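# Place the plastic jar and bolts on the shelf

## Task

Get the plastic jar and the bolts onto the shelf and leave no other object on it. They must stay there without any support from the robot, all objects must settle shortly after you finish, and at the end both grippers must have released and backed away. Knocking or putting anything off the table is a failure.

## Robot and tools

ROBOT. Two arms, left_arm and right_arm, each ending in a two-finger gripper. Joint limits in rad, base to hand: waist -2.618..3.054, shoulder 0..3.142, elbow 0..3.142, wrist pitch -1.571..1.571, wrist yaw -1.571..1.571, wrist roll -2.094..2.094. Elbows cannot lock fully straight. The arms must never collide or push on each other hard. Brief external tugs on a held part or pushes on loose objects can happen.

FRAMES. Result poses use one scene frame: origin on the table surface midway between the arms, +x away from the robot over the table, +z up, left_arm toward +y. The arm names do not mean image left/right. Each gripper also has its own axes: fingers extend along its +z and close along its y. The reported end_effector_position is the point between the pads, roughly 1 cm short of the tips; it can be somewhat wrong, more so at long reach. Orientation is given as end_effector_quat_wxyz.

ROW LAYOUT (shared by execute_actions and move). One list of 14 numbers, each in [-1, 1], always covering both arms: left_arm dx, dy, dz, rx, ry, rz, opening, then right_arm dx, dy, dz, rx, ry, rz, opening. dx..rz are a relative offset, not a pose, in that gripper's own axes; 1.0 equals 0.6 m of translation or 180 degrees of rotation, and rx, ry, rz form one rotation vector. The offset is counted from the gripper pose in the most recent result that showed it; before any such result in the scene, and for the second or later call in one reply, it is counted from the pose at the moment the action begins. Opening is absolute: +1 fully open (0.094 m), -1 closed. An all-zero offset is not a pause; it pulls the arm back to its reference pose.

execute_actions. Argument actions is a list holding zero or one item; optional pictures (boolean) asks for camera images (images come automatically with an empty list). Empty list: just report state. Item with rows (1 to 15 rows) and optional steps (max 15, default 15): each row drives one control step of 1/30 s, the last row repeats to fill steps, and every row is measured from the same reference, not from the row before. Item with only steps (max 300): a wait counted from the previous result, so your reply time eats into it. An action needs at least 3 steps. A refused call does nothing.

move. target: one 14-number row as above. speed: m/s, 0.002 to 0.5, default 0.25; rotation is capped at twice that in rad/s. Each gripper follows a straight line toward its target, all finishing together, lasting 0.5 to 10 s (cut off at 10 s if longer). Rotation takes the short way. Paths do not avoid obstacles or the other arm; grippers lag, wander and may exceed speed, especially with an almost straight arm. Faster moves and targets set deeper past a contact hit and press harder. The opening is sent when the move starts. The result adds a move: line with the ending (done, off_target, moving, held, fault), any limits (paced = the sent pose was clipped; held = a check blocked some steps, after which the arm may jump fast) and each gripper's distance to its target. An ending naming one arm means the other finished fine. Images included.

wait. seconds, 0 to 10; nothing new is commanded.

zoom_image. camera is cam_head_left or cam_head_right (both 504x504); region [x0, y0, x1, y1] in pixels from the top-left, no larger than 504 by 504. Gives a sharper crop of that camera's latest image. Intrinsics: cam_head_left fx=fy=369.328, cx=252.39, cy=251.269; cam_head_right fx=fy=373.24, cx=253.925, cy=253.308; small radial distortion.

finished_scene. scene: the number of the current scene. Replying without any tool call also ends things.

CONTROL BEHAVIOUR. Each step, the commanded pose is limited to 70 mm and 16 degrees from the measured pose, then damped IK tracks it, favouring position over orientation. Far targets need several actions; after an action the arm only continues to its last clipped pose. Arms usually settle a centimetre or more low; to hold an arm still, send the offset back to its desired pose in the first call of a reply and zeros afterward, aiming higher if it still sags. Results are captured 3 steps before an action ends; those steps run while you think, and the simulation keeps running during replies. A Hand target line (present only when nothing is pending) shows where each arm is being driven.

RESULT LINES. The state line gives left_arm | right_arm pose. HELD marks steps where your row was partly or wholly not sent. pose unreachable means the clearance check altered or blocked that arm's command. grip_measured is the finger opening on the command scale; the last Joint positions value is the opening in metres; readings may be off by about 1 mm. FAULT lines mark arm stops. MOTOR HOT appears from 75 °C.

GRIPPING. To hold something, command an opening below grip_measured: about 0.03 below is firm, less is gentler. Pad force tops out near 50-62 N (less on some grippers, and on parts under ~2 mm thick); first contact can spike higher.

HEAT. Holding loads warms motors. At 90 °C the arm halts for 10 s (that level then disabled 5 minutes, after which 90 °C halts it again); at 100 °C the arm and gripper go limp and it falls. Keep holds short.

AVOID. Dropping or slamming objects, hard collisions, heavy pushing, arm-to-arm contact, and anything leaving the table. Before finishing, open both grippers, retreat, and confirm everything on the shelf is still.

Each tool is called after "Emit:" as name(argument=value, ...), one argument or row to a line, values as JSON.

## Session

Emit:
execute_actions(
  actions=[],
)

Scene clock: 0.00 s of 5100.00 s.
left_arm: end_effector_position=(+0.3665, +0.2413, +0.1444) grip_measured=+1.000 end_effector_quat_wxyz=(+0.338, -0.048, +0.937, -0.081) | right_arm: end_effector_position=(+0.2092, -0.5955, +0.3911) grip_measured=+1.000 end_effector_quat_wxyz=(+0.630, +0.587, +0.389, +0.328)
Joint positions: left_arm=[-0.563  1.215  0.846 -0.506 -0.151 -0.466  0.094] | right_arm=[-1.231  0.947  0.93   0.03  -0.867  1.477  0.094]
Joint velocities: left_arm=[-0.002 -0.012 -0.022  0.051  0.007 -0.022  0.   ] | right_arm=[-0.007  0.002 -0.007  0.081  0.051 -0.007  0.   ]
Motor temperatures (°C, as the motors report them): left_arm=[21 24 26 25 24 21] | right_arm=[21 22 25 25 23 24]
Hand target (left_arm): +0.369, +0.241, +0.151; +0.347, -0.049, +0.933, -0.083
Hand target (right_arm): +0.209, -0.593, +0.401; +0.641, +0.575, +0.394, +0.322

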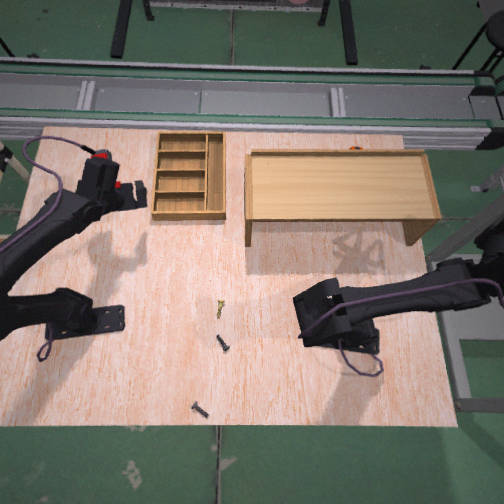

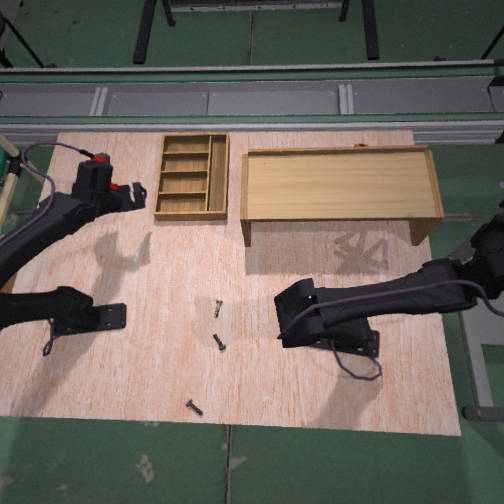

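Emit:
move(
  target=[0,0.3,-0.2,0,0,0,1, 0.68,-0.33,-0.377,0.266,0.51,-0.475,1],
  speed=0.45,
)

Scene clock: 3.50 s of 5100.00 s.
left_arm: end_effector_position=(+0.2824, +0.4297, +0.1983) grip_measured=+1.000 end_effector_quat_wxyz=(+0.335, -0.052, +0.938, -0.077) | right_arm: end_effector_position=(+0.2033, -0.1499, +0.1355) grip_measured=+1.000 end_effector_quat_wxyz=(-0.015, +0.021, +1.000, -0.003)
Joint positions: left_arm=[ 0.523  0.989  0.975 -1.044  0.501  0.424  0.094] | right_arm=[ 0.896  1.551  1.315 -1.362 -0.016  0.797  0.094]
Joint velocities: left_arm=[-0.012 -0.017 -0.002 -0.022  0.022  0.007  0.   ] | right_arm=[-0.002 -0.012 -0.002 -0.081  0.051 -0.022  0.   ]
Motor temperatures (°C, as the motors report them): left_arm=[21 24 27 26 25 21] | right_arm=[21 22 26 25 23 24]
Hand target (left_arm): +0.285, +0.431, +0.207; +0.344, -0.048, +0.934, -0.079
Hand target (right_arm): +0.205, -0.144, +0.146; -0.006, +0.014, +1.000, +0.009
Off the commanded pose (left_arm): 0.005 m, 1 deg.
Off the commanded pose (right_arm): 0.015 m, 3 deg.
Kept back: nothing.
move: off_target (right_arm)

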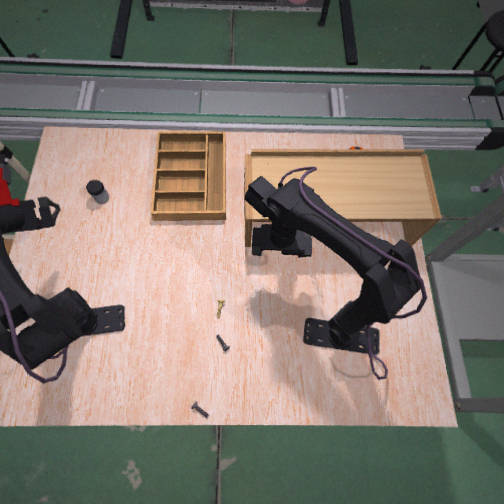

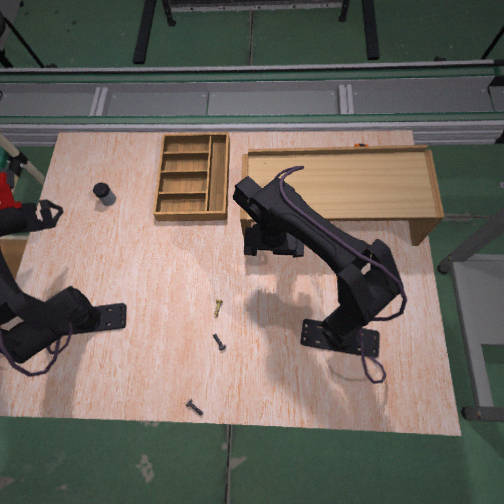

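Emit:
move(
  target=[-0.095,-0.087,0.268,-0.06,0.215,0,1, 0.205,0.25,0.175,0,0,0,0.5],
  speed=0.3,
)

Scene clock: 5.67 s of 5100.00 s.
left_arm: end_effector_position=(+0.4239, +0.3699, +0.1078) grip_measured=+1.000 end_effector_quat_wxyz=(-0.016, -0.060, +0.998, -0.007) | right_arm: end_effector_position=(+0.0769, -0.0123, +0.0213) grip_measured=+0.503 end_effector_quat_wxyz=(-0.024, +0.020, +0.999, -0.026)
Joint positions: left_arm=[-0.095  2.011  1.765 -1.358  0.014 -0.069  0.094] | right_arm=[ 1.502  1.908  1.266 -0.989 -0.036  1.399  0.071]
Joint velocities: left_arm=[ 0.002 -0.007  0.002 -0.037 -0.007 -0.037  0.   ] | right_arm=[ 0.002 -0.002 -0.002  0.037 -0.081 -0.007  0.   ]
Motor temperatures (°C, as the motors report them): left_arm=[21 25 27 26 25 21] | right_arm=[21 22 26 25 23 24]
Hand target (left_arm): +0.429, +0.370, +0.117; -0.003, -0.060, +0.998, -0.002
Hand target (right_arm): +0.078, +0.000, +0.029; -0.020, +0.021, +1.000, -0.006
Off the commanded pose (left_arm): 0.014 m, 2 deg.
Off the commanded pose (right_arm): 0.022 m, 3 deg.
Kept back: nothing.
move: off_target (left_arm, right_arm)

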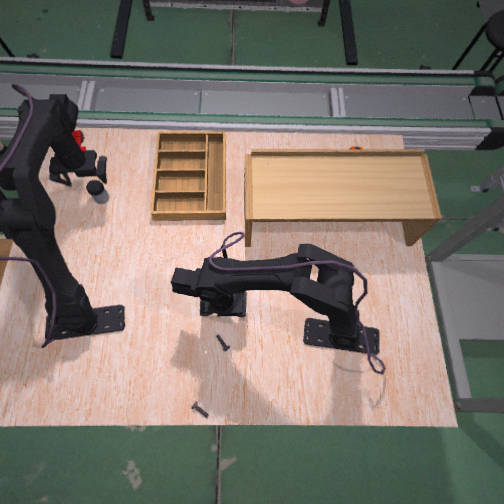

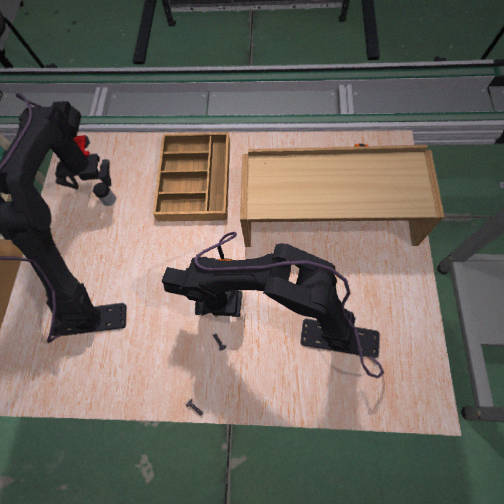

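Emit:
move(
  target=[0.01,-0.04,0,0,0,0,1, 0,0.02,0.022,0,0,0,0.5],
  speed=0.05,
)

Emit:
move(
  target=[0,0,0.095,0,0,0,1, 0,0,0,0,0,0,-1],
  speed=0.08,
)

Emit:
move(
  target=[0,0,0,0,0,0,-0.6, -0.2,-0.3,-0.39,0,0,0,-1],
  speed=0.4,
)

Scene clock: 6.73 s of 5100.00 s.
left_arm: end_effector_position=(+0.4213, +0.3487, +0.1050) grip_measured=+1.000 end_effector_quat_wxyz=(-0.023, -0.060, +0.998, -0.005) | right_arm: end_effector_position=(+0.0769, -0.0123, +0.0116) grip_measured=+0.503 end_effector_quat_wxyz=(-0.025, +0.021, +0.999, -0.035)
Joint positions: left_arm=[-0.151  2.011  1.754 -1.358  0.014 -0.125  0.094] | right_arm=[ 1.502  1.939  1.266 -0.976 -0.036  1.4    0.071]
Joint velocities: left_arm=[-0.012 -0.002 -0.012 -0.051 -0.037  0.022  0.   ] | right_arm=[-0.007 -0.022  0.007  0.051 -0.051 -0.022  0.   ]
Motor temperatures (°C, as the motors report them): left_arm=[21 25 27 26 25 21] | right_arm=[21 23 26 25 23 24]
Hand target (left_arm): +0.420, +0.345, +0.108; -0.017, -0.060, +0.998, -0.007
Hand target (right_arm): +0.077, -0.002, +0.007; -0.024, +0.020, +0.999, -0.026
Off the commanded pose (left_arm): 0.005 m, 1 deg.
Off the commanded pose (right_arm): 0.012 m, 1 deg.
Kept back: nothing.
move: off_target (right_arm)

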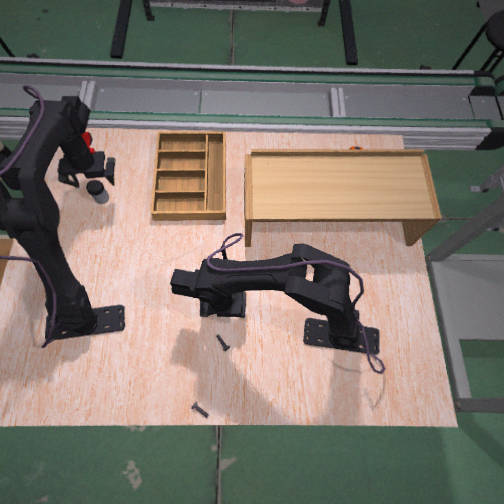

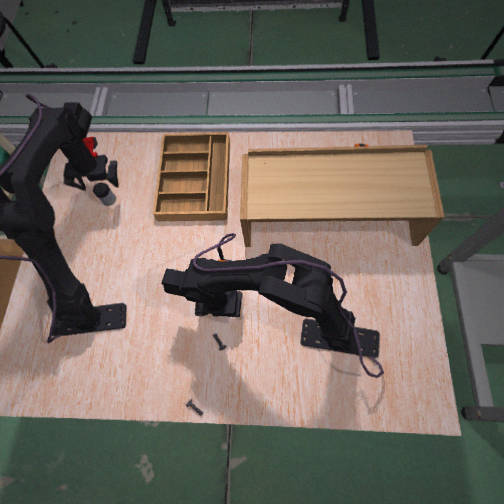

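Scene clock: 7.97 s of 5100.00 s.
left_arm: end_effector_position=(+0.4182, +0.3487, +0.0503) grip_measured=+1.000 end_effector_quat_wxyz=(-0.025, -0.060, +0.998, -0.005) | right_arm: end_effector_position=(+0.0769, -0.0118, +0.0115) grip_measured=-0.868 end_effector_quat_wxyz=(-0.025, +0.021, +0.999, -0.034)
Joint positions: left_arm=[-0.151  2.03   1.562 -1.153  0.014 -0.125  0.094] | right_arm=[ 1.502  1.939  1.266 -0.974 -0.037  1.4    0.006]
Joint velocities: left_arm=[-0.007 -0.007 -0.002  0.051  0.066 -0.037  0.   ] | right_arm=[ 0.022  0.012 -0.002 -0.051  0.022  0.022  0.   ]
Motor temperatures (°C, as the motors report them): left_arm=[21 25 27 26 25 21] | right_arm=[21 23 26 25 23 24]
Hand target (left_arm): +0.419, +0.349, +0.048; -0.023, -0.060, +0.998, -0.005
Hand target (right_arm): +0.077, -0.012, +0.012; -0.025, +0.021, +0.999, -0.035
Off the commanded pose (left_arm): 0.002 m, 0 deg.
Off the commanded pose (right_arm): 0.001 m, 0 deg.
Kept back: nothing.
move: done

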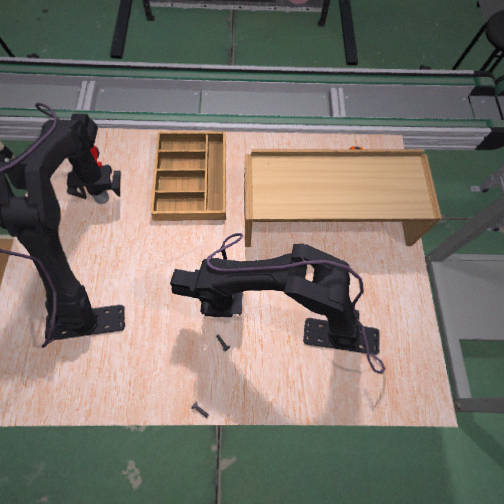

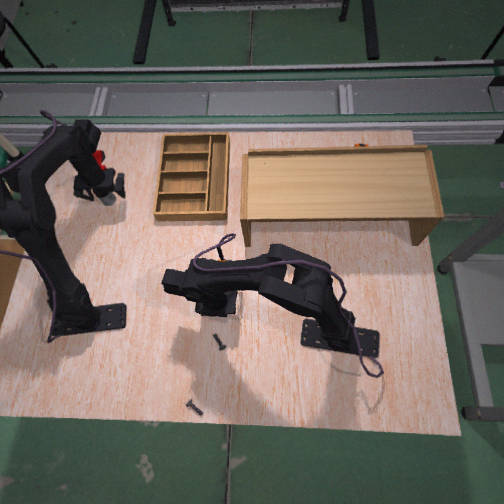

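Scene clock: 9.60 s of 5100.00 s.
left_arm: end_effector_position=(+0.4182, +0.3487, +0.0503) grip_measured=-0.087 end_effector_quat_wxyz=(-0.025, -0.060, +0.998, -0.005) | right_arm: end_effector_position=(+0.2024, -0.1733, +0.2518) grip_measured=-0.868 end_effector_quat_wxyz=(+0.099, +0.021, +0.991, +0.086)
Joint positions: left_arm=[-0.151  2.03   1.562 -1.153  0.014 -0.125  0.043] | right_arm=[ 0.842  1.325  1.567 -1.549  0.002  0.743  0.006]
Joint velocities: left_arm=[-0.002 -0.002 -0.012 -0.037 -0.066  0.037  0.001] | right_arm=[-0.027 -0.012 -0.012 -0.066 -0.037 -0.007 -0.001]
Motor temperatures (°C, as the motors report them): left_arm=[21 26 27 26 25 21] | right_arm=[21 23 26 25 23 24]
Hand target (left_arm): +0.418, +0.349, +0.050; -0.025, -0.060, +0.998, -0.005
Hand target (right_arm): +0.206, -0.175, +0.257; +0.109, +0.019, +0.990, +0.085
Off the commanded pose (left_arm): 0.000 m, 0 deg.
Off the commanded pose (right_arm): 0.007 m, 20 deg; orientation clipped at the last step of the last action.
joint sent to its limit (right arm) — the command would take joint 4 (wrist pitch) past its lower limit, so that joint was sent only as far as its limit.
Kept back: nothing.
move: off_target (right_arm); limits=paced

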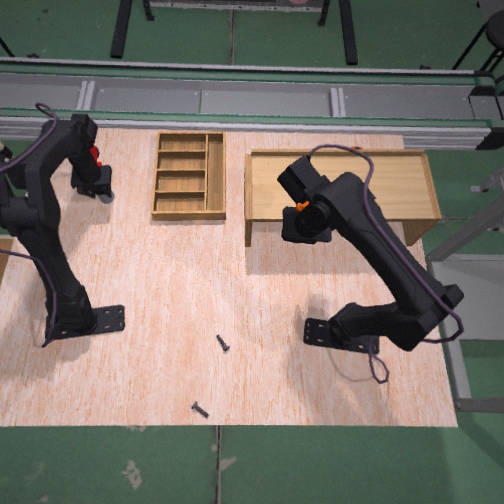

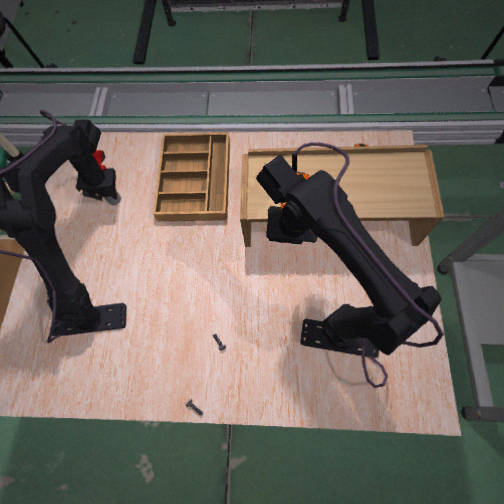

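Emit:
move(
  target=[0.383,-0.122,-0.07,0,0,0,-0.6, -0.268,-0.412,0.06,0.055,0,0,-1],
  speed=0.3,
)

Emit:
move(
  target=[0.178,-0.363,0.0,0,0,0,-0.6, 0,0,0.02,0,0,0,-1],
  speed=0.3,
)

Emit:
move(
  target=[0,0,0,0,0,0,-0.6, 0,0,0,0,0,0,-0.3],
)

Emit:
move(
  target=[0,0,0,0,0,0,-0.6, 0,0,-0.07,0,0,0,-0.3],
)

Scene clock: 11.53 s of 5100.00 s.
left_arm: end_effector_position=(+0.2028, +0.2514, +0.1018) grip_measured=-0.087 end_effector_quat_wxyz=(-0.032, -0.062, +0.998, -0.006) | right_arm: end_effector_position=(+0.3611, -0.4242, +0.1957) grip_measured=-0.868 end_effector_quat_wxyz=(+0.083, +0.033, +0.996, -0.003)
Joint positions: left_arm=[-0.684  1.282  0.955 -1.289  0.046 -0.662  0.043] | right_arm=[-0.144  1.772  1.786 -1.422 -0.036 -0.215  0.006]
Joint velocities: left_arm=[-0.007 -0.007 -0.007 -0.022 -0.037 -0.022  0.001] | right_arm=[ 0.012 -0.007 -0.002 -0.007 -0.022 -0.037  0.   ]
Motor temperatures (°C, as the motors report them): left_arm=[21 26 27 26 25 21] | right_arm=[21 23 26 25 23 24]
Hand target (left_arm): +0.198, +0.252, +0.103; -0.030, -0.060, +0.998, -0.005
Hand target (right_arm): +0.366, -0.425, +0.209; +0.107, +0.030, +0.994, -0.003
Off the commanded pose (left_arm): 0.004 m, 1 deg.
Off the commanded pose (right_arm): 0.010 m, 2 deg.
Kept back: nothing.
move: done

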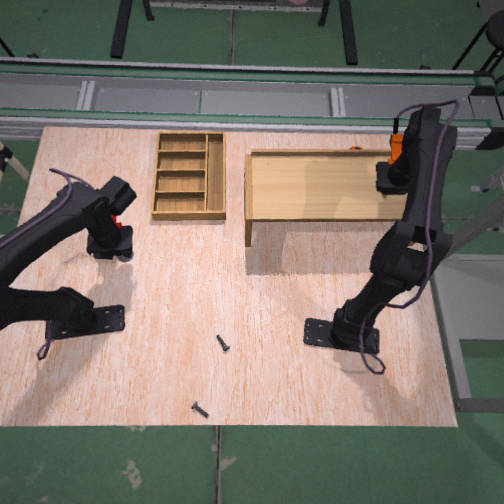

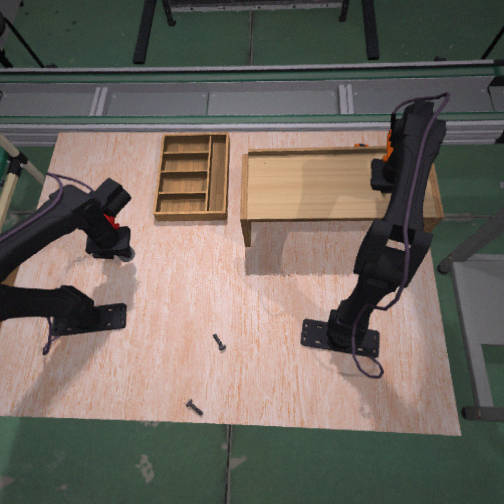

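Scene clock: 13.00 s of 5100.00 s.
left_arm: end_effector_position=(+0.1168, +0.0289, +0.0989) grip_measured=-0.087 end_effector_quat_wxyz=(-0.043, -0.059, +0.997, +0.005) | right_arm: end_effector_position=(+0.3611, -0.4242, +0.1916) grip_measured=-0.868 end_effector_quat_wxyz=(+0.084, +0.033, +0.996, -0.003)
Joint positions: left_arm=[-1.465  1.825  1.475 -1.247  0.083 -1.437  0.043] | right_arm=[-0.144  1.767  1.764 -1.404 -0.036 -0.215  0.006]
Joint velocities: left_arm=[ 0.002  0.002 -0.007 -0.037  0.007 -0.125 -0.001] | right_arm=[-0.007 -0.002  0.012 -0.022 -0.066 -0.007  0.001]
Motor temperatures (°C, as the motors report them): left_arm=[21 26 27 26 25 21] | right_arm=[21 23 26 25 23 24]
Hand target (left_arm): +0.119, +0.025, +0.107; -0.036, -0.061, +0.997, -0.002
Hand target (right_arm): +0.363, -0.424, +0.184; +0.083, +0.033, +0.996, -0.003
Off the commanded pose (left_arm): 0.015 m, 2 deg.
Off the commanded pose (right_arm): 0.008 m, 0 deg.
Kept back: nothing.
move: off_target (left_arm)

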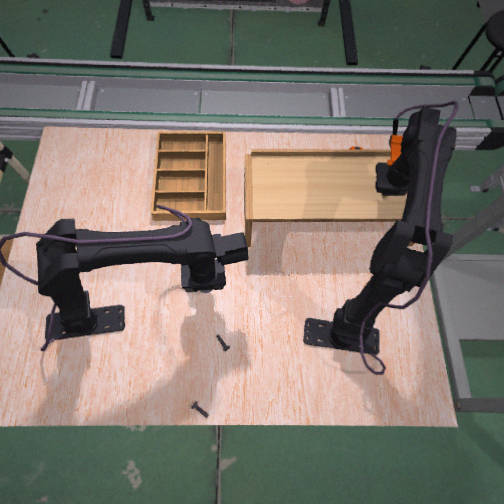

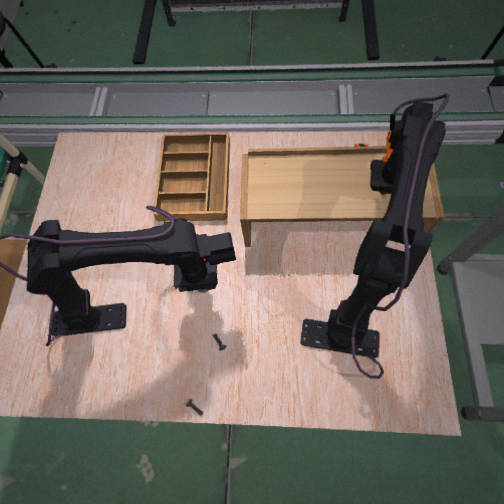

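Scene clock: 13.50 s of 5100.00 s.
left_arm: end_effector_position=(+0.1168, +0.0289, +0.0989) grip_measured=-0.087 end_effector_quat_wxyz=(-0.043, -0.059, +0.997, +0.005) | right_arm: end_effector_position=(+0.3612, -0.4242, +0.1903) grip_measured=-0.303 end_effector_quat_wxyz=(+0.081, +0.033, +0.996, -0.002)
Joint positions: left_arm=[-1.465  1.825  1.475 -1.247  0.083 -1.437  0.043] | right_arm=[-0.144  1.771  1.764 -1.404 -0.036 -0.215  0.033]
Joint velocities: left_arm=[ 0.002 -0.002 -0.012 -0.066  0.037  0.081 -0.001] | right_arm=[-0.002 -0.007 -0.007 -0.037 -0.051 -0.037  0.001]
Motor temperatures (°C, as the motors report them): left_arm=[21 26 28 26 25 21] | right_arm=[21 23 26 25 23 24]
Hand target (left_arm): +0.117, +0.029, +0.099; -0.043, -0.059, +0.997, +0.005
Hand target (right_arm): +0.361, -0.424, +0.192; +0.083, +0.033, +0.996, -0.003
Off the commanded pose (left_arm): 0.000 m, 0 deg.
Off the commanded pose (right_arm): 0.001 m, 0 deg.
Kept back: nothing.
move: done

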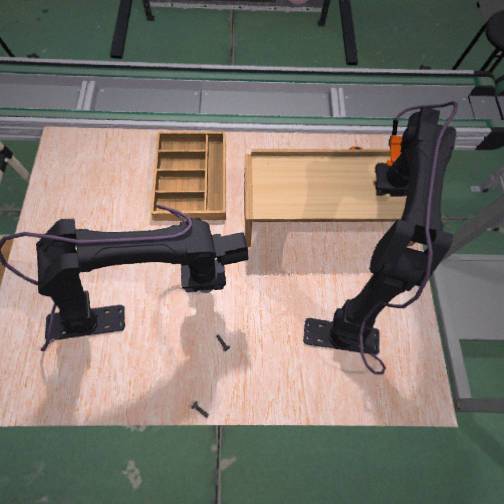

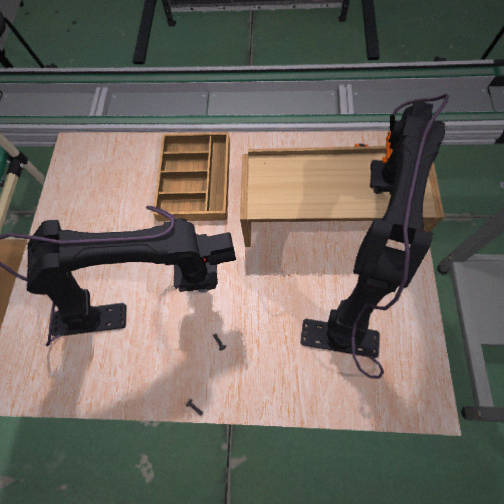

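Scene clock: 14.43 s of 5100.00 s.
left_arm: end_effector_position=(+0.1168, +0.0289, +0.0989) grip_measured=-0.087 end_effector_quat_wxyz=(-0.043, -0.059, +0.997, +0.005) | right_arm: end_effector_position=(+0.3539, -0.4221, +0.2206) grip_measured=-0.303 end_effector_quat_wxyz=(+0.076, +0.033, +0.997, -0.001)
Joint positions: left_arm=[-1.465  1.825  1.475 -1.247  0.083 -1.437  0.043] | right_arm=[-0.144  1.789  1.914 -1.546 -0.036 -0.215  0.033]
Joint velocities: left_arm=[-0.002  0.002  0.002 -0.066 -0.051 -0.051 -0.001] | right_arm=[ 0.017 -0.017  0.012 -0.051  0.051  0.051  0.   ]
Motor temperatures (°C, as the motors report them): left_arm=[21 26 28 26 25 21] | right_arm=[21 23 26 25 23 24]
Hand target (left_arm): +0.117, +0.029, +0.099; -0.043, -0.059, +0.997, +0.005
Hand target (right_arm): +0.355, -0.423, +0.232; +0.092, +0.033, +0.995, -0.005
Off the commanded pose (left_arm): 0.000 m, 0 deg.
Off the commanded pose (right_arm): 0.011 m, 1 deg.
joint sent to its limit (right arm) — the command would take joint 4 (wrist pitch) past its lower limit, so that joint was sent only as far as its limit.
Kept back: nothing.
move: off_target (right_arm)

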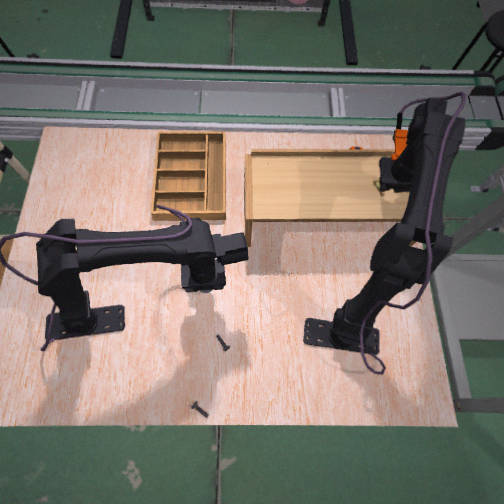

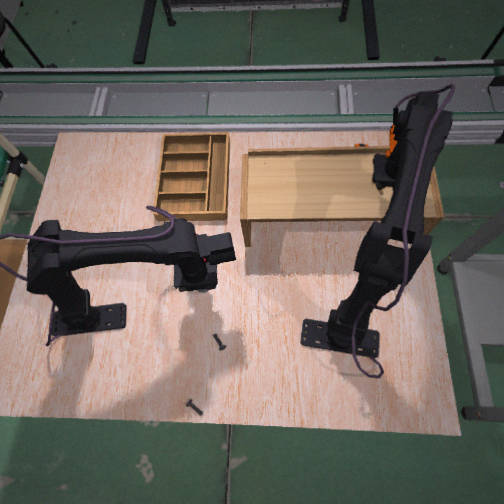

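Emit:
move(
  target=[0,0,0.078,0,0,0,-0.6, 0.22,0.1,-0.07,0,0,0,1],
  speed=0.15,
)

Emit:
move(
  target=[0,0,0,0,0,0,1, 0,0,0,0,0,0,1],
)

Emit:
move(
  target=[0,0,-0.1,0,0,0,1, 0,0,0,0,0,0,1],
)

Emit:
move(
  target=[-0.3,0.55,0,0,0,0,1, 0,0,0,0,0,0,1],
  speed=0.45,
)

Scene clock: 16.13 s of 5100.00 s.
left_arm: end_effector_position=(+0.1170, +0.0283, +0.0546) grip_measured=-0.087 end_effector_quat_wxyz=(-0.042, -0.061, +0.997, +0.002) | right_arm: end_effector_position=(+0.2249, -0.3540, +0.2479) grip_measured=+1.000 end_effector_quat_wxyz=(+0.145, +0.033, +0.989, -0.002)
Joint positions: left_arm=[-1.465  1.855  1.335 -1.071  0.083 -1.441  0.043] | right_arm=[ 0.006  1.177  1.449 -1.552 -0.025 -0.066  0.094]
Joint velocities: left_arm=[ 0.002 -0.012 -0.002 -0.081  0.007  0.007  0.   ] | right_arm=[-0.002  0.002 -0.007  0.007 -0.066 -0.066  0.   ]
Motor temperatures (°C, as the motors report them): left_arm=[21 26 28 26 25 21] | right_arm=[21 23 26 25 23 24]
Hand target (left_arm): +0.113, +0.029, +0.052; -0.043, -0.059, +0.997, +0.005
Hand target (right_arm): +0.221, -0.353, +0.244; +0.140, +0.033, +0.990, -0.006
Off the commanded pose (left_arm): 0.005 m, 0 deg.
Off the commanded pose (right_arm): 0.007 m, 8 deg.
joint sent to its limit (right arm) — the command would take joint 4 (wrist pitch) past its lower limit, so that joint was sent only as far as its limit.
Kept back: nothing.
move: off_target (right_arm)

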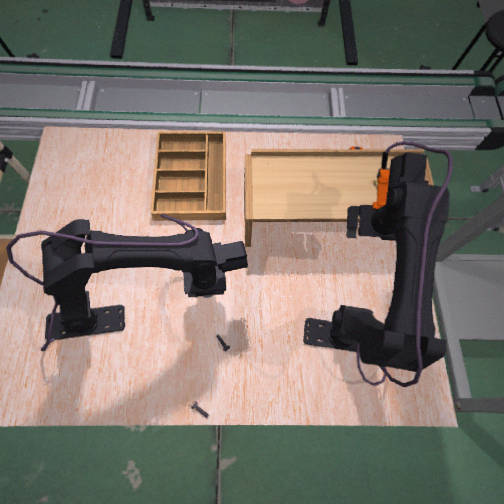

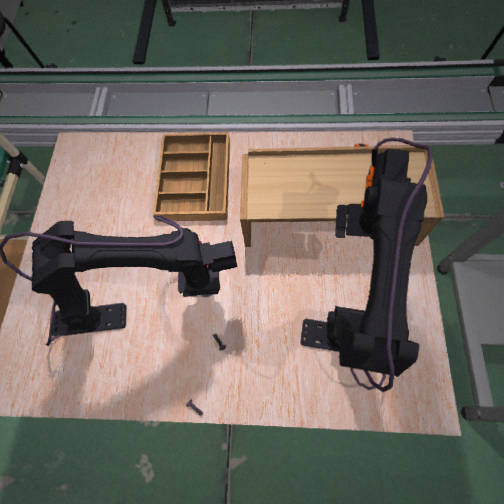

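Scene clock: 16.63 s of 5100.00 s.
left_arm: end_effector_position=(+0.1170, +0.0283, +0.0546) grip_measured=+1.000 end_effector_quat_wxyz=(-0.042, -0.061, +0.997, +0.002) | right_arm: end_effector_position=(+0.2249, -0.3540, +0.2479) grip_measured=+1.000 end_effector_quat_wxyz=(+0.145, +0.033, +0.989, -0.002)
Joint positions: left_arm=[-1.465  1.855  1.335 -1.071  0.083 -1.441  0.094] | right_arm=[ 0.006  1.177  1.449 -1.552 -0.025 -0.066  0.094]
Joint velocities: left_arm=[-0.012 -0.012  0.007 -0.022  0.051  0.037  0.   ] | right_arm=[ 0.002 -0.007  0.017  0.037 -0.022  0.022  0.   ]
Motor temperatures (°C, as the motors report them): left_arm=[21 26 28 26 25 21] | right_arm=[21 23 26 25 23 24]
Hand target (left_arm): +0.117, +0.028, +0.055; -0.042, -0.061, +0.997, +0.002
Hand target (right_arm): +0.225, -0.354, +0.248; +0.145, +0.033, +0.989, -0.002
Off the commanded pose (left_arm): 0.000 m, 0 deg.
Off the commanded pose (right_arm): 0.000 m, 0 deg.
Kept back: nothing.
move: done

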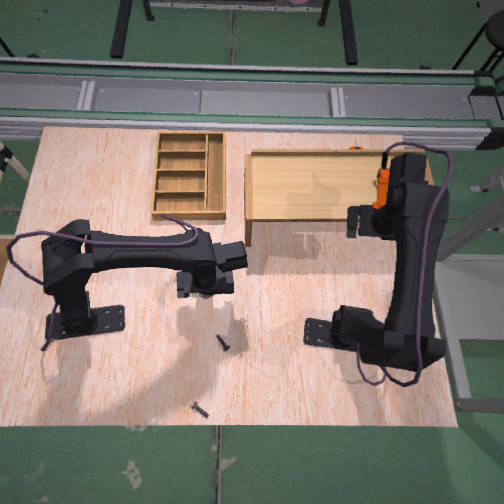

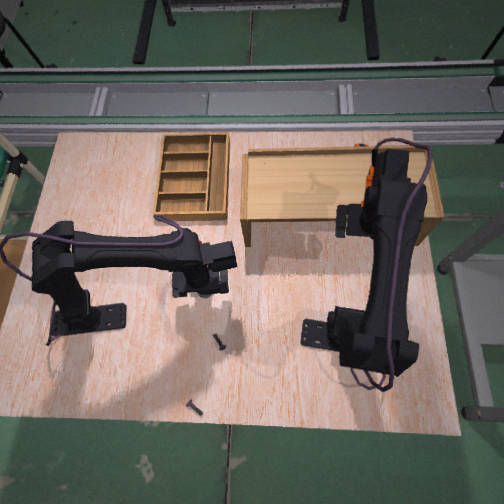

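Scene clock: 17.67 s of 5100.00 s.
left_arm: end_effector_position=(+0.1167, +0.0294, +0.1044) grip_measured=+1.000 end_effector_quat_wxyz=(-0.044, -0.058, +0.997, +0.012) | right_arm: end_effector_position=(+0.2249, -0.3540, +0.2479) grip_measured=+1.000 end_effector_quat_wxyz=(+0.145, +0.033, +0.989, -0.002)
Joint positions: left_arm=[-1.465  1.835  1.51  -1.286  0.083 -1.434  0.094] | right_arm=[ 0.006  1.177  1.449 -1.552 -0.025 -0.066  0.094]
Joint velocities: left_arm=[ 0.012 -0.022 -0.002 -0.022 -0.081 -0.022  0.   ] | right_arm=[-0.022 -0.017 -0.007  0.066  0.007 -0.022  0.   ]
Motor temperatures (°C, as the motors report them): left_arm=[21 26 28 26 25 21] | right_arm=[21 23 26 25 23 24]
Hand target (left_arm): +0.121, +0.028, +0.114; -0.042, -0.061, +0.997, +0.002
Hand target (right_arm): +0.225, -0.354, +0.248; +0.145, +0.033, +0.989, -0.002
Off the commanded pose (left_arm): 0.011 m, 1 deg.
Off the commanded pose (right_arm): 0.000 m, 0 deg.
Kept back: nothing.
move: off_target (left_arm)

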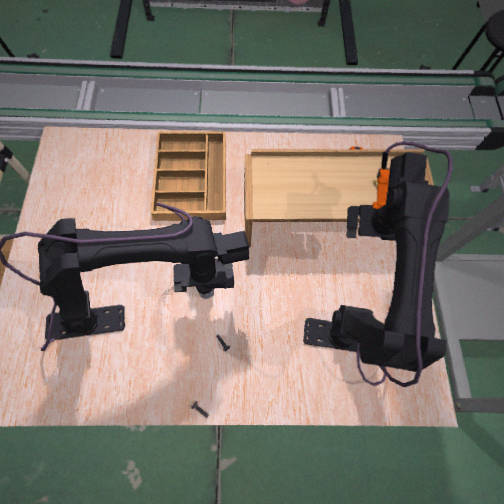

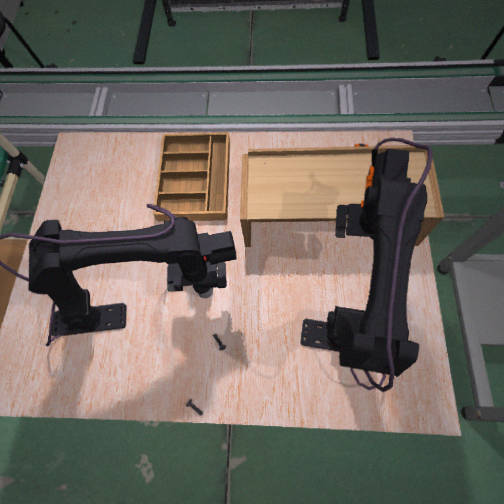

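Scene clock: 19.40 s of 5100.00 s.
left_arm: end_effector_position=(+0.2576, +0.3720, +0.0964) grip_measured=+1.000 end_effector_quat_wxyz=(-0.046, -0.056, +0.997, +0.012) | right_arm: end_effector_position=(+0.2249, -0.3540, +0.2479) grip_measured=+1.000 end_effector_quat_wxyz=(+0.145, +0.033, +0.989, -0.002)
Joint positions: left_arm=[-0.077  1.433  1.048 -1.277 -0.024 -0.045  0.094] | right_arm=[ 0.006  1.177  1.449 -1.552 -0.025 -0.066  0.094]
Joint velocities: left_arm=[-0.007 -0.017 -0.007 -0.022 -0.022  0.037  0.   ] | right_arm=[-0.017  0.002  0.002  0.095  0.022  0.022  0.   ]
Motor temperatures (°C, as the motors report them): left_arm=[21 26 28 25 25 21] | right_arm=[21 23 26 25 23 24]
Hand target (left_arm): +0.265, +0.374, +0.102; -0.035, -0.058, +0.998, +0.007
Hand target (right_arm): +0.225, -0.354, +0.248; +0.145, +0.033, +0.989, -0.002
Off the commanded pose (left_arm): 0.006 m, 0 deg.
Off the commanded pose (right_arm): 0.000 m, 0 deg.
Kept back: nothing.
move: done

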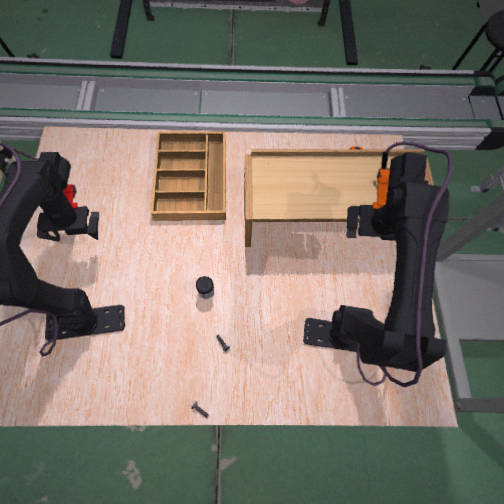

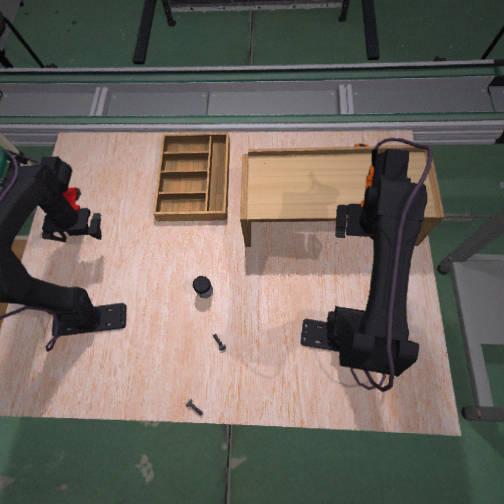

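Emit:
move(
  target=[0,0,0,0,0,0,1, 0.272,0.652,0.145,0,0.093,0,1],
  speed=0.45,
)

Scene clock: 21.30 s of 5100.00 s.
left_arm: end_effector_position=(+0.2576, +0.3720, +0.0964) grip_measured=+1.000 end_effector_quat_wxyz=(-0.046, -0.055, +0.997, +0.012) | right_arm: end_effector_position=(+0.1068, +0.0416, +0.0967) grip_measured=+1.000 end_effector_quat_wxyz=(-0.015, +0.031, +0.999, -0.016)
Joint positions: left_arm=[-0.077  1.433  1.048 -1.277 -0.024 -0.043  0.094] | right_arm=[ 1.461  2.045  1.771 -1.333 -0.022  1.382  0.094]
Joint velocities: left_arm=[ 0.002  0.002 -0.002  0.007  0.022  0.007  0.   ] | right_arm=[ 0.002 -0.007  0.002  0.007  0.081  0.037  0.   ]
Motor temperatures (°C, as the motors report them): left_arm=[21 26 28 25 25 21] | right_arm=[21 23 26 25 23 24]
Hand target (left_arm): +0.258, +0.372, +0.096; -0.046, -0.056, +0.997, +0.012
Hand target (right_arm): +0.107, +0.046, +0.111; -0.013, +0.035, +0.999, +0.001
Off the commanded pose (left_arm): 0.000 m, 0 deg.
Off the commanded pose (right_arm): 0.026 m, 3 deg.
Kept back: nothing.
move: off_target (right_arm)

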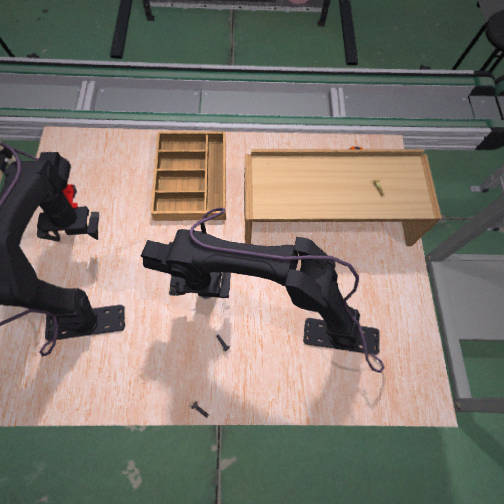

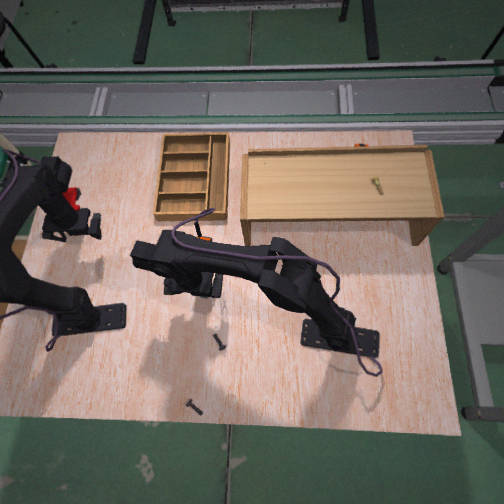

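Emit:
move(
  target=[0,0,0,0,0,0,1, -0.025,0,0.082,0,0,0,1],
  speed=0.08,
)

Emit:
move(
  target=[0,0,0,0,0,0,1, 0,0,0,0,0,0,-0.6],
)

Emit:
move(
  target=[0,0,0,0,0,0,1, -0.1,-0.4,-0.36,0,0,0,-0.6],
  speed=0.4,
)

Scene clock: 22.70 s of 5100.00 s.
left_arm: end_effector_position=(+0.2576, +0.3720, +0.0964) grip_measured=+1.000 end_effector_quat_wxyz=(-0.046, -0.055, +0.997, +0.012) | right_arm: end_effector_position=(+0.1176, +0.0400, +0.0475) grip_measured=+1.000 end_effector_quat_wxyz=(-0.016, +0.030, +0.999, -0.017)
Joint positions: left_arm=[-0.077  1.433  1.048 -1.277 -0.024 -0.043  0.094] | right_arm=[ 1.433  2.079  1.625 -1.158 -0.022  1.351  0.094]
Joint velocities: left_arm=[-0.017 -0.002  0.002  0.007  0.066 -0.037  0.   ] | right_arm=[ 0.007  0.017 -0.012 -0.022 -0.037 -0.066  0.   ]
Motor temperatures (°C, as the motors report them): left_arm=[21 26 28 25 25 21] | right_arm=[21 24 26 25 23 24]
Hand target (left_arm): +0.258, +0.372, +0.096; -0.046, -0.055, +0.997, +0.012
Hand target (right_arm): +0.121, +0.038, +0.047; -0.015, +0.031, +0.999, -0.015
Off the commanded pose (left_arm): 0.000 m, 0 deg.
Off the commanded pose (right_arm): 0.003 m, 0 deg.
Kept back: nothing.
move: done

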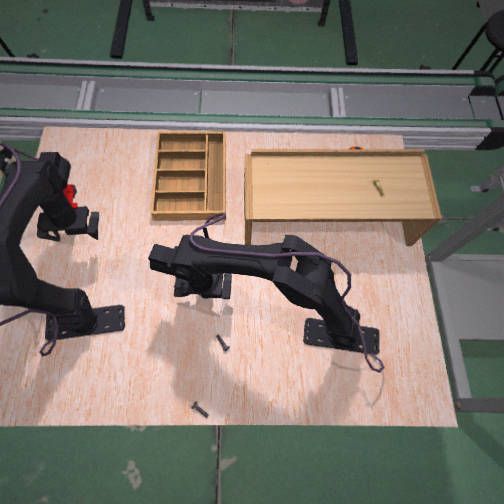

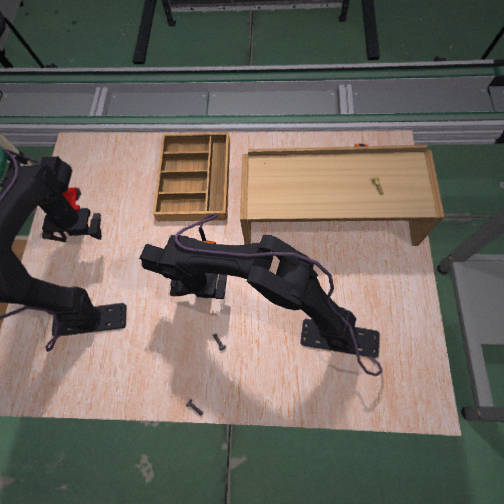

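Scene clock: 23.20 s of 5100.00 s.
left_arm: end_effector_position=(+0.2576, +0.3720, +0.0964) grip_measured=+1.000 end_effector_quat_wxyz=(-0.046, -0.055, +0.997, +0.012) | right_arm: end_effector_position=(+0.1175, +0.0405, +0.0475) grip_measured=-0.092 end_effector_quat_wxyz=(-0.016, +0.030, +0.999, -0.016)
Joint positions: left_arm=[-0.077  1.433  1.048 -1.277 -0.024 -0.043  0.094] | right_arm=[ 1.433  2.079  1.625 -1.156 -0.023  1.351  0.043]
Joint velocities: left_arm=[-0.012 -0.002 -0.032  0.095  0.007  0.037  0.   ] | right_arm=[ 0.012 -0.002 -0.002 -0.081 -0.022 -0.037  0.   ]
Motor temperatures (°C, as the motors report them): left_arm=[21 26 28 25 25 21] | right_arm=[21 24 26 25 23 24]
Hand target (left_arm): +0.258, +0.372, +0.096; -0.046, -0.055, +0.997, +0.012
Hand target (right_arm): +0.118, +0.040, +0.048; -0.016, +0.030, +0.999, -0.017
Off the commanded pose (left_arm): 0.000 m, 0 deg.
Off the commanded pose (right_arm): 0.001 m, 0 deg.
Kept back: nothing.
move: done

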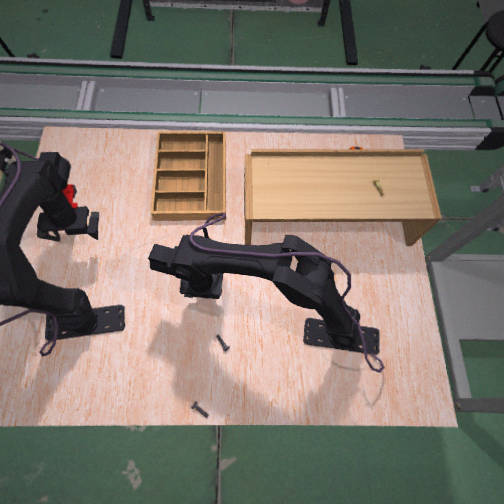

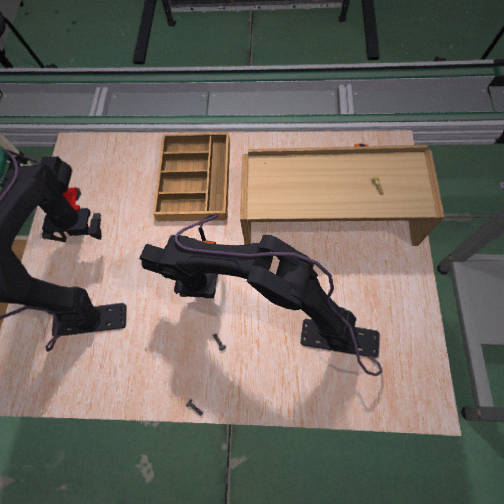

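Scene clock: 24.97 s of 5100.00 s.
left_arm: end_effector_position=(+0.2576, +0.3720, +0.0964) grip_measured=+1.000 end_effector_quat_wxyz=(-0.046, -0.055, +0.997, +0.012) | right_arm: end_effector_position=(+0.1730, -0.1893, +0.2752) grip_measured=-0.092 end_effector_quat_wxyz=(+0.139, +0.034, +0.980, +0.140)
Joint positions: left_arm=[-0.077  1.433  1.048 -1.277 -0.024 -0.043  0.094] | right_arm=[ 0.859  1.139  1.516 -1.551 -0.015  0.79   0.043]
Joint velocities: left_arm=[-0.012  0.002 -0.012  0.022  0.051 -0.037  0.   ] | right_arm=[-0.007 -0.017 -0.007 -0.022 -0.007 -0.022 -0.   ]
Motor temperatures (°C, as the motors report them): left_arm=[21 26 28 25 25 21] | right_arm=[21 24 26 25 23 24]
Hand target (left_arm): +0.258, +0.372, +0.096; -0.046, -0.055, +0.997, +0.012
Hand target (right_arm): +0.175, -0.191, +0.277; +0.144, +0.031, +0.980, +0.136
Off the commanded pose (left_arm): 0.000 m, 0 deg.
Off the commanded pose (right_arm): 0.009 m, 25 deg; orientation clipped at the last step of the last action.
joint sent to its limit (right arm) — the command would take joint 4 (wrist pitch) past its lower limit, so that joint was sent only as far as its limit.
Kept back: nothing.
move: off_target (right_arm); limits=paced

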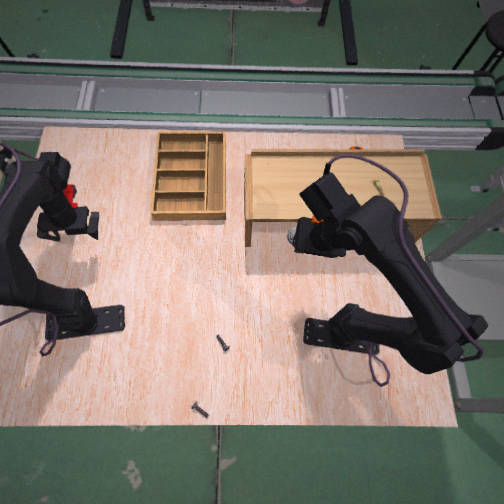

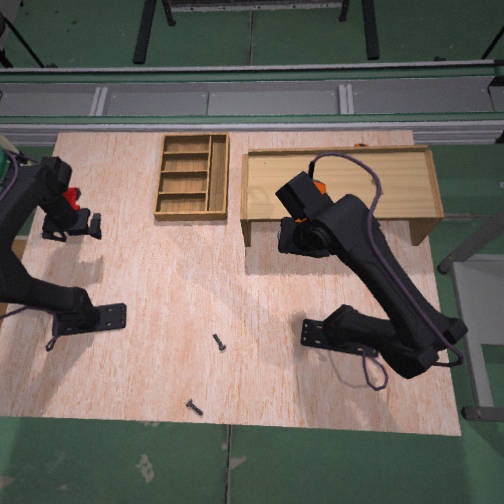

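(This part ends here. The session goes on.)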